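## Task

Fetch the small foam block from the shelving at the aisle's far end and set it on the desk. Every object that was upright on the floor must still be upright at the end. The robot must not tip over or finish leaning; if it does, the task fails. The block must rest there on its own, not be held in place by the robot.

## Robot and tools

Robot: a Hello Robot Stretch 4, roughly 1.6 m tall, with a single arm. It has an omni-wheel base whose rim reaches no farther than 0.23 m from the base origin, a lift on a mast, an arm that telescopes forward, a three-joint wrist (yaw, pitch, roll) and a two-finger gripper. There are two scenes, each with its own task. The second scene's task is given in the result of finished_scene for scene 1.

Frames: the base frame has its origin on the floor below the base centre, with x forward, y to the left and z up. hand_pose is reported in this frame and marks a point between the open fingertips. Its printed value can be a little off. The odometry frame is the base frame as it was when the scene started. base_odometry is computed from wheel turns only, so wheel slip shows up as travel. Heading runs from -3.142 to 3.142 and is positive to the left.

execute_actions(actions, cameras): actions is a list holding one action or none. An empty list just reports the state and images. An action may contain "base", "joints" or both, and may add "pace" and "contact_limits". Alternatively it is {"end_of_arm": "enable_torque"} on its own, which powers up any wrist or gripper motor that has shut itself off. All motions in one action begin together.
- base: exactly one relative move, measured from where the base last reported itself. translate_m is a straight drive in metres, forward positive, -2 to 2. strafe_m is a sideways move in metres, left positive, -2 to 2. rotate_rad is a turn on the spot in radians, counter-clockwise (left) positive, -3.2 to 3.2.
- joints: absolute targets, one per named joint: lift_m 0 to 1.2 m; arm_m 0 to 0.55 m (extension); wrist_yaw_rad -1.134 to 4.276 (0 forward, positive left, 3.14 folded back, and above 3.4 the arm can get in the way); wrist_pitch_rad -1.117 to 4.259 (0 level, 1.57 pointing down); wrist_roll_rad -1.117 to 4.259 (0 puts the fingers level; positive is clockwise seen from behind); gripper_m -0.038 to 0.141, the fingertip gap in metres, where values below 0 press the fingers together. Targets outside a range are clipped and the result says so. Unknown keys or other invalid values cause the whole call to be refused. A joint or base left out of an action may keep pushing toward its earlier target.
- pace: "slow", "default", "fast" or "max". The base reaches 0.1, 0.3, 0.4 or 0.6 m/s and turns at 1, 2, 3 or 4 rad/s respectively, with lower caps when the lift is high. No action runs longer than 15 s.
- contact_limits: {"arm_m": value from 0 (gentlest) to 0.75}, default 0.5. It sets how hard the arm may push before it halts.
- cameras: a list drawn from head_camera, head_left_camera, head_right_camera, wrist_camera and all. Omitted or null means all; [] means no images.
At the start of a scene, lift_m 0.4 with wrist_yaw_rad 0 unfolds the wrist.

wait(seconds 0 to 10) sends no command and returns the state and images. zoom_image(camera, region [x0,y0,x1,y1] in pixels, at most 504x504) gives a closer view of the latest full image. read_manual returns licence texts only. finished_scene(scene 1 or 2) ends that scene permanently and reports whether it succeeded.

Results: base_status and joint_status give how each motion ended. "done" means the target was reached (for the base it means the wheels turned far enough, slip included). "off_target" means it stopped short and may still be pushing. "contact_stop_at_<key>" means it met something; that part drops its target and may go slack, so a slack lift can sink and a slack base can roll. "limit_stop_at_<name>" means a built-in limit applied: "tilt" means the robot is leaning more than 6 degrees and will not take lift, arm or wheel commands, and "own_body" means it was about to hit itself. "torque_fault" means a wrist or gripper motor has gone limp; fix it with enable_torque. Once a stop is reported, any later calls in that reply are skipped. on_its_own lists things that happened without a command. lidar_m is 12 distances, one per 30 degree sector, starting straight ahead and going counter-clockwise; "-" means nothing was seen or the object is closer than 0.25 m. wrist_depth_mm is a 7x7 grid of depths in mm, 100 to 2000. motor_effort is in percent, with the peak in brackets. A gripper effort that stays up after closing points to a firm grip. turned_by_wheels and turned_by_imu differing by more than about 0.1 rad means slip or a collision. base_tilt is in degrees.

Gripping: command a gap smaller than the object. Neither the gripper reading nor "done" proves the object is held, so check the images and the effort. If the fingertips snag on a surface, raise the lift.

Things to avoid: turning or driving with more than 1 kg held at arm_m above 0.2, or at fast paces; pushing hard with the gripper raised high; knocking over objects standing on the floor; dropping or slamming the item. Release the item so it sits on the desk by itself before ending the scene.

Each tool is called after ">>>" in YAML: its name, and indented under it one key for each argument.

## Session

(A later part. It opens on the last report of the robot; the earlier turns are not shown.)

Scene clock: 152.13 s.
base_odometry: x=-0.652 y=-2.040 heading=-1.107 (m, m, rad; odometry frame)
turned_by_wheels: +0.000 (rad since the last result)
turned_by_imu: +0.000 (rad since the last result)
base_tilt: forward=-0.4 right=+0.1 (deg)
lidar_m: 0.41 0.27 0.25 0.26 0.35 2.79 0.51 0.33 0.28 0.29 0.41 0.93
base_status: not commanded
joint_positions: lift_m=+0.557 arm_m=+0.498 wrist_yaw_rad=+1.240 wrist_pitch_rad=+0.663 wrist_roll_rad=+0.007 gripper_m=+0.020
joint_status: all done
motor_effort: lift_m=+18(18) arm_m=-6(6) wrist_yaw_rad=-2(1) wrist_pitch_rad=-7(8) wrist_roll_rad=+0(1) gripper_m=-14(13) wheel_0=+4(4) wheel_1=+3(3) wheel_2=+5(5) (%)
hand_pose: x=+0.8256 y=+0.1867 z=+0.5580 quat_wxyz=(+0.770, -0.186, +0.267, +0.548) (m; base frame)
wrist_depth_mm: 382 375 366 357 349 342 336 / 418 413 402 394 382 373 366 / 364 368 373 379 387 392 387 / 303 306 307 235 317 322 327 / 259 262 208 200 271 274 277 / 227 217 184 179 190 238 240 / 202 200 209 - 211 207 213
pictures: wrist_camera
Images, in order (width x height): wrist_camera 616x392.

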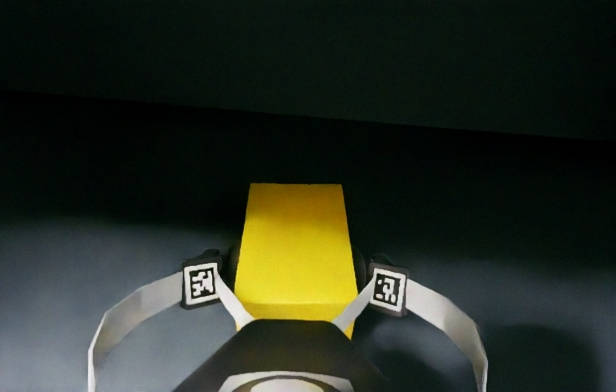

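>>> execute_actions:
  actions:
    - {"base": {"rotate_rad": -0.405}, "joints": {"lift_m": 0.6, "arm_m": 0.01, "wrist_yaw_rad": 0.2}, "pace": "fast"}
  cameras: ["head_camera", "head_right_camera", "wrist_camera"]

Scene clock: 164.07 s.
base_odometry: x=-0.652 y=-2.040 heading=-1.512 (m, m, rad; odometry frame)
turned_by_wheels: -0.404 (rad since the last result)
turned_by_imu: -0.411 (rad since the last result)
base_tilt: forward=-0.5 right=+0.1 (deg)
lidar_m: 1.00 0.36 0.27 0.25 0.27 0.38 1.38 0.42 0.28 0.29 0.32 0.47
base_status: done
joint_positions: lift_m=+0.600 arm_m=+0.011 wrist_yaw_rad=+0.200 wrist_pitch_rad=+0.663 wrist_roll_rad=+0.007 gripper_m=+0.020
joint_status: all done
motor_effort: lift_m=+24(26) arm_m=-7(6) wrist_yaw_rad=-2(10) wrist_pitch_rad=-6(7) wrist_roll_rad=+0(0) gripper_m=-12(12) wheel_0=+4(12) wheel_1=+1(10) wheel_2=+2(15) (%)
hand_pose: x=+0.4223 y=-0.0405 z=+0.6005 quat_wxyz=(+0.941, -0.029, +0.324, +0.093) (m; base frame)
wrist_depth_mm: 715 741 809 831 788 750 683 / 544 585 917 917 854 809 647 / 442 741 991 1008 960 878 544 / 597 668 917 234 1060 946 676 / 554 640 208 200 1042 878 597 / 634 564 184 179 191 691 525 / 699 699 798 - 809 661 480
pictures: head_camera, head_right_camera, wrist_camera
Images, in order (width x height): head_camera 420x560, head_right_camera 420x672, wrist_camera 616x392.

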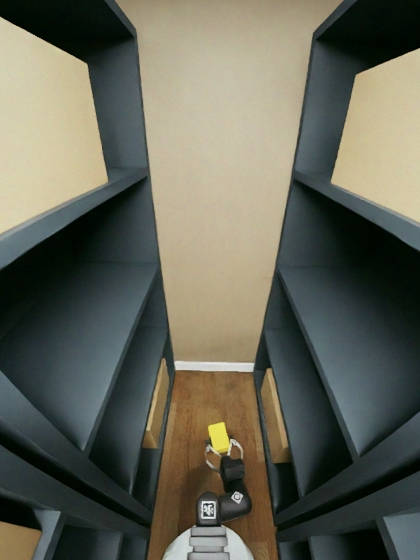

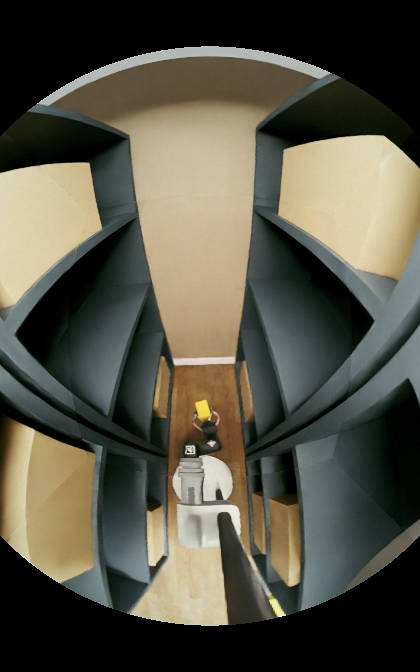

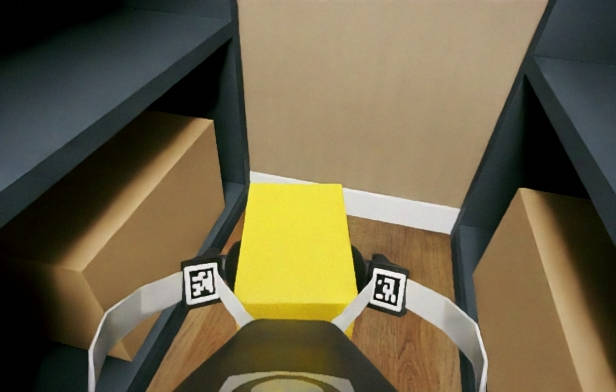

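>>> execute_actions:
  actions:
    - {"base": {"translate_m": -2.0}, "joints": {"wrist_yaw_rad": 0.0}, "pace": "max"}
  cameras: ["head_camera", "head_left_camera", "wrist_camera"]

Scene clock: 177.87 s.
base_odometry: x=-0.769 y=-0.043 heading=-1.512 (m, m, rad; odometry frame)
turned_by_wheels: +0.000 (rad since the last result)
turned_by_imu: -0.008 (rad since the last result)
base_tilt: forward=-0.4 right=+0.2 (deg)
lidar_m: 1.26 1.28 1.95 1.83 1.99 0.85 0.79 0.85 1.18 1.82 0.93 0.72
base_status: done
joint_positions: lift_m=+0.600 arm_m=+0.011 wrist_yaw_rad=+0.000 wrist_pitch_rad=+0.662 wrist_roll_rad=+0.007 gripper_m=+0.020
joint_status: all done
motor_effort: lift_m=+24(24) arm_m=-6(6) wrist_yaw_rad=-1(9) wrist_pitch_rad=-7(6) wrist_roll_rad=+0(0) gripper_m=-12(16) wheel_0=-4(13) wheel_1=-2(10) wheel_2=+4(18) (%)
hand_pose: x=+0.4095 y=-0.0874 z=+0.6006 quat_wxyz=(+0.946, +0.003, +0.325, -0.001) (m; base frame)
wrist_depth_mm: 960 976 1808 - 976 946 976 / 1060 1078 1661 1808 1042 809 1008 / 1229 1182 1336 1499 1098 640 654 / 1160 1160 1182 235 931 574 535 / 991 991 208 200 788 585 574 / 866 820 184 179 191 647 691 / 768 759 798 - 798 768 798
pictures: head_camera, head_left_camera, wrist_camera
Images, in order (width x height): head_camera 420x560, head_left_camera 420x672, wrist_camera 616x392.

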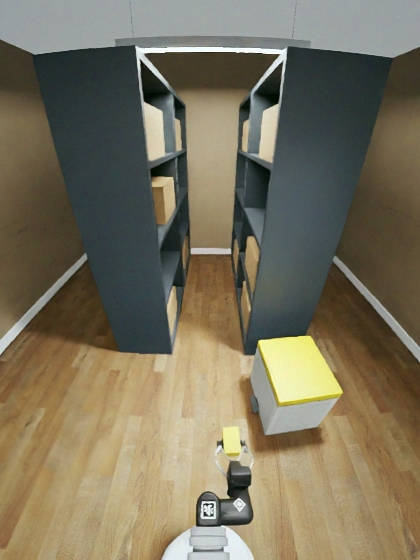

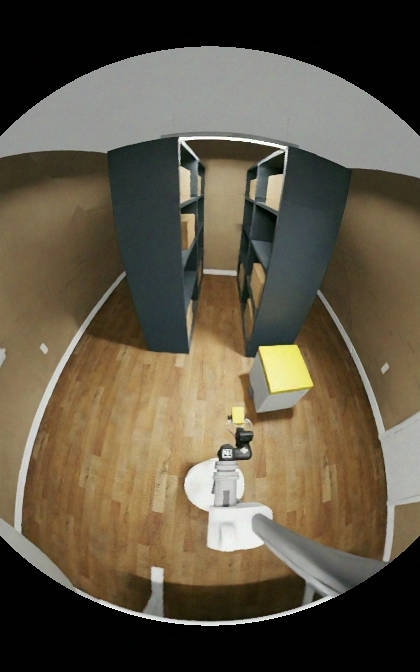

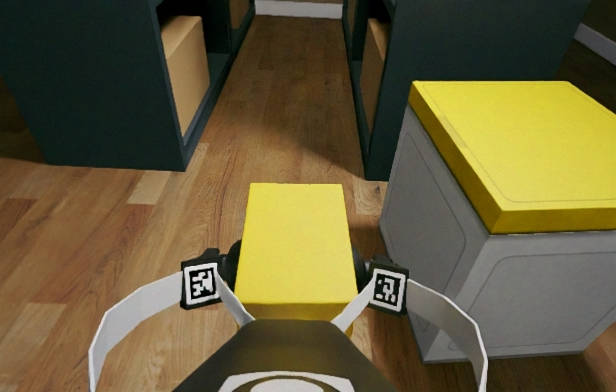

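>>> execute_actions:
  actions:
    - {"base": {"rotate_rad": 3.1}, "joints": {"lift_m": 0.84, "arm_m": 0.22}, "pace": "fast"}
  cameras: ["head_camera", "wrist_camera"]

Scene clock: 181.80 s.
base_odometry: x=-0.769 y=-0.043 heading=+1.587 (m, m, rad; odometry frame)
turned_by_wheels: +3.099 (rad since the last result)
turned_by_imu: +3.145 (rad since the last result)
base_tilt: forward=-0.4 right=+0.1 (deg)
lidar_m: 0.80 0.84 1.12 1.81 1.92 0.70 1.28 1.27 1.96 1.84 1.93 0.88
base_status: done
joint_positions: lift_m=+0.840 arm_m=+0.219 wrist_yaw_rad=+0.000 wrist_pitch_rad=+0.662 wrist_roll_rad=+0.007 gripper_m=+0.020
joint_status: all done
motor_effort: lift_m=+24(27) arm_m=+4(6) wrist_yaw_rad=-3(6) wrist_pitch_rad=-5(6) wrist_roll_rad=-1(1) gripper_m=-12(14) wheel_0=-5(17) wheel_1=-4(12) wheel_2=-5(16) (%)
hand_pose: x=+0.6177 y=-0.0874 z=+0.8407 quat_wxyz=(+0.946, +0.003, +0.325, -0.001) (m; base frame)
wrist_depth_mm: 866 904 917 946 991 1118 1160 / 661 668 691 707 723 778 1255 / 525 539 549 554 569 574 1366 / 473 480 488 235 508 512 1537 / 1255 1308 208 200 1336 1366 1397 / 1118 1078 184 179 191 1182 1182 / 991 991 1042 - 1042 1025 1060
pictures: head_camera, wrist_camera
Images, in order (width x height): head_camera 420x560, wrist_camera 616x392.

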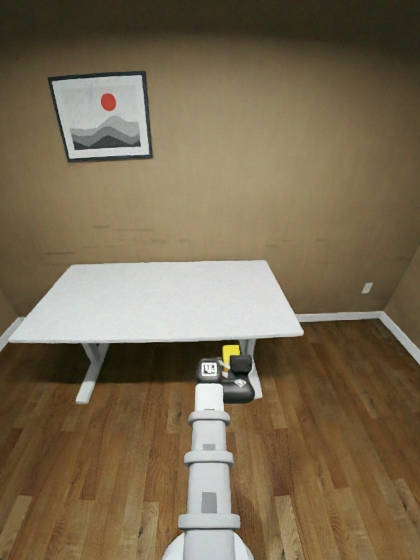

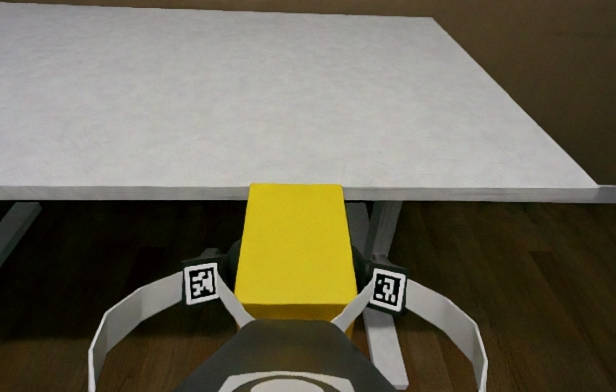

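>>> execute_actions:
  actions:
    - {"base": {"translate_m": 0.25}, "joints": {"lift_m": 0.77, "arm_m": 0.48}, "pace": "fast"}
  cameras: ["head_camera", "wrist_camera"]

Scene clock: 188.97 s.
base_odometry: x=-0.773 y=+0.207 heading=+1.587 (m, m, rad; odometry frame)
turned_by_wheels: +0.000 (rad since the last result)
turned_by_imu: +0.001 (rad since the last result)
base_tilt: forward=-0.4 right=+0.1 (deg)
lidar_m: 0.56 0.58 0.77 1.81 1.89 0.95 1.19 1.54 1.94 1.82 1.94 0.60
base_status: done
joint_positions: lift_m=+0.770 arm_m=+0.479 wrist_yaw_rad=+0.000 wrist_pitch_rad=+0.662 wrist_roll_rad=+0.007 gripper_m=+0.020
joint_status: all done
motor_effort: lift_m=+19(23) arm_m=+6(8) wrist_yaw_rad=-2(2) wrist_pitch_rad=-5(6) wrist_roll_rad=+0(1) gripper_m=-14(18) wheel_0=+5(11) wheel_1=+4(9) wheel_2=-5(16) (%)
hand_pose: x=+0.8773 y=-0.0874 z=+0.7710 quat_wxyz=(+0.946, +0.003, +0.325, -0.001) (m; base frame)
wrist_depth_mm: 615 627 634 640 634 640 640 / 504 512 530 539 554 564 707 / 404 413 418 430 436 442 452 / 340 343 347 235 362 364 373 / 290 296 208 200 306 310 314 / 254 245 183 179 191 270 273 / 228 225 236 - 239 235 241
pictures: head_camera, wrist_camera
Images, in order (width x height): head_camera 420x560, wrist_camera 616x392.

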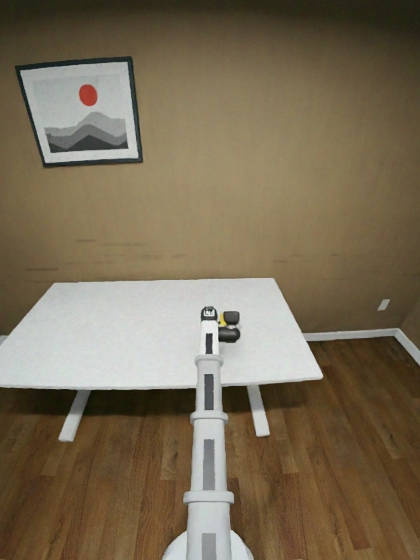

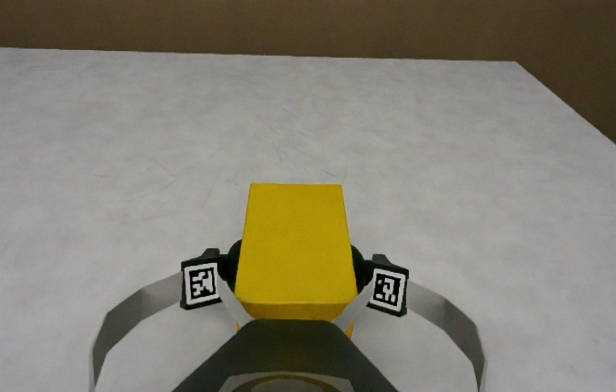

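>>> execute_actions:
  actions:
    - {"joints": {"lift_m": 0.743, "gripper_m": 0.035}, "pace": "default"}
  cameras: ["wrist_camera"]

Scene clock: 191.67 s.
base_odometry: x=-0.773 y=+0.207 heading=+1.587 (m, m, rad; odometry frame)
turned_by_wheels: +0.000 (rad since the last result)
turned_by_imu: +0.000 (rad since the last result)
base_tilt: forward=-0.4 right=+0.1 (deg)
lidar_m: 0.55 0.58 0.77 1.81 1.88 0.93 1.17 1.55 1.94 1.82 1.93 0.60
base_status: not commanded
joint_positions: lift_m=+0.743 arm_m=+0.479 wrist_yaw_rad=+0.000 wrist_pitch_rad=+0.662 wrist_roll_rad=+0.007 gripper_m=+0.035
joint_status: all done
motor_effort: lift_m=+18(16) arm_m=+6(6) wrist_yaw_rad=-2(2) wrist_pitch_rad=-6(6) wrist_roll_rad=+0(0) gripper_m=-10(11) wheel_0=+5(5) wheel_1=+4(4) wheel_2=-5(5) (%)
hand_pose: x=+0.8774 y=-0.0874 z=+0.7441 quat_wxyz=(+0.946, +0.003, +0.325, -0.001) (m; base frame)
wrist_depth_mm: 603 609 615 621 627 627 640 / 445 455 466 477 492 500 521 / 359 366 373 379 384 394 402 / 300 304 307 238 319 324 329 / 257 260 211 202 271 274 278 / 226 218 190 183 197 239 241 / 202 199 209 - 212 207 213
pictures: wrist_camera
Images, in order (width x height): wrist_camera 616x392.

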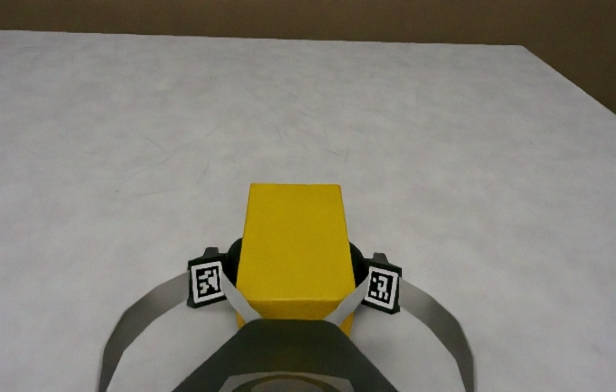

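Depth matches the grasp pose exactly. Releasing.

>>> execute_actions:
  actions:
    - {"joints": {"gripper_m": 0.1}, "pace": "default"}
  cameras: ["wrist_camera"]

Scene clock: 193.90 s.
base_odometry: x=-0.773 y=+0.207 heading=+1.587 (m, m, rad; odometry frame)
turned_by_wheels: +0.000 (rad since the last result)
turned_by_imu: +0.000 (rad since the last result)
base_tilt: forward=-0.4 right=+0.1 (deg)
lidar_m: 0.57 0.60 0.78 1.81 1.89 0.95 1.18 1.52 1.94 1.81 1.93 0.61
base_status: not commanded
joint_positions: lift_m=+0.743 arm_m=+0.479 wrist_yaw_rad=+0.000 wrist_pitch_rad=+0.662 wrist_roll_rad=+0.007 gripper_m=+0.100
joint_status: all done
motor_effort: lift_m=+18(18) arm_m=+6(6) wrist_yaw_rad=-3(3) wrist_pitch_rad=-6(6) wrist_roll_rad=+0(0) gripper_m=-1(10) wheel_0=+5(5) wheel_1=+4(4) wheel_2=-5(5) (%)
hand_pose: x=+0.8774 y=-0.0874 z=+0.7441 quat_wxyz=(+0.946, +0.003, +0.325, -0.001) (m; base frame)
wrist_depth_mm: 603 609 609 627 627 627 640 / 449 455 466 480 488 500 525 / 362 364 373 379 384 394 402 / 301 304 307 247 319 324 329 / 257 260 220 209 271 274 278 / 226 222 200 189 224 239 241 / 201 200 209 - 211 211 214
pictures: wrist_camera
Images, in order (width x height): wrist_camera 616x392.

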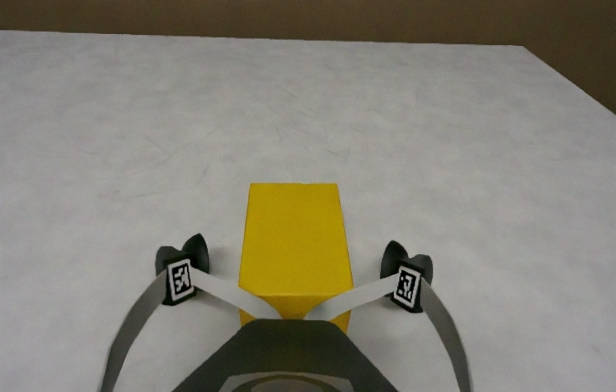

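>>> execute_actions:
  actions:
    - {"joints": {"lift_m": 0.82}, "pace": "max"}
  cameras: ["head_camera", "wrist_camera"]

Scene clock: 195.43 s.
base_odometry: x=-0.773 y=+0.207 heading=+1.587 (m, m, rad; odometry frame)
turned_by_wheels: +0.000 (rad since the last result)
turned_by_imu: +0.000 (rad since the last result)
base_tilt: forward=-0.4 right=+0.1 (deg)
lidar_m: 0.56 0.57 0.77 1.80 1.89 0.94 1.16 1.54 1.92 1.82 1.93 0.60
base_status: not commanded
joint_positions: lift_m=+0.820 arm_m=+0.479 wrist_yaw_rad=+0.000 wrist_pitch_rad=+0.662 wrist_roll_rad=+0.007 gripper_m=+0.100
joint_status: all done
motor_effort: lift_m=+22(29) arm_m=+6(6) wrist_yaw_rad=-2(2) wrist_pitch_rad=-5(5) wrist_roll_rad=-1(1) gripper_m=+1(1) wheel_0=+5(5) wheel_1=+4(4) wheel_2=-5(5) (%)
hand_pose: x=+0.8774 y=-0.0874 z=+0.8207 quat_wxyz=(+0.946, +0.003, +0.325, -0.001) (m; base frame)
wrist_depth_mm: 627 627 627 634 640 640 640 / 615 627 640 668 676 683 707 / 492 500 508 521 535 539 759 / 410 415 424 430 436 445 452 / 355 357 353 366 370 377 382 / 310 306 301 268 307 327 332 / 277 273 286 - 290 290 293
pictures: head_camera, wrist_camera
Images, in order (width x height): head_camera 420x560, wrist_camera 616x392.

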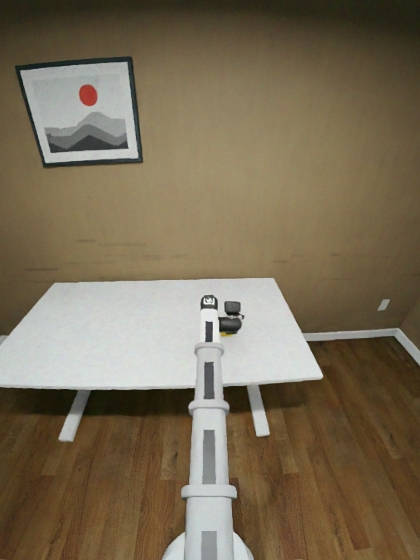

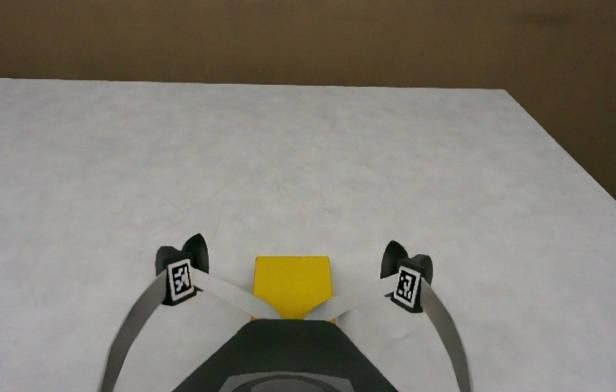

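>>> finished_scene:
  scene: 1

The scene is finished: the task was done.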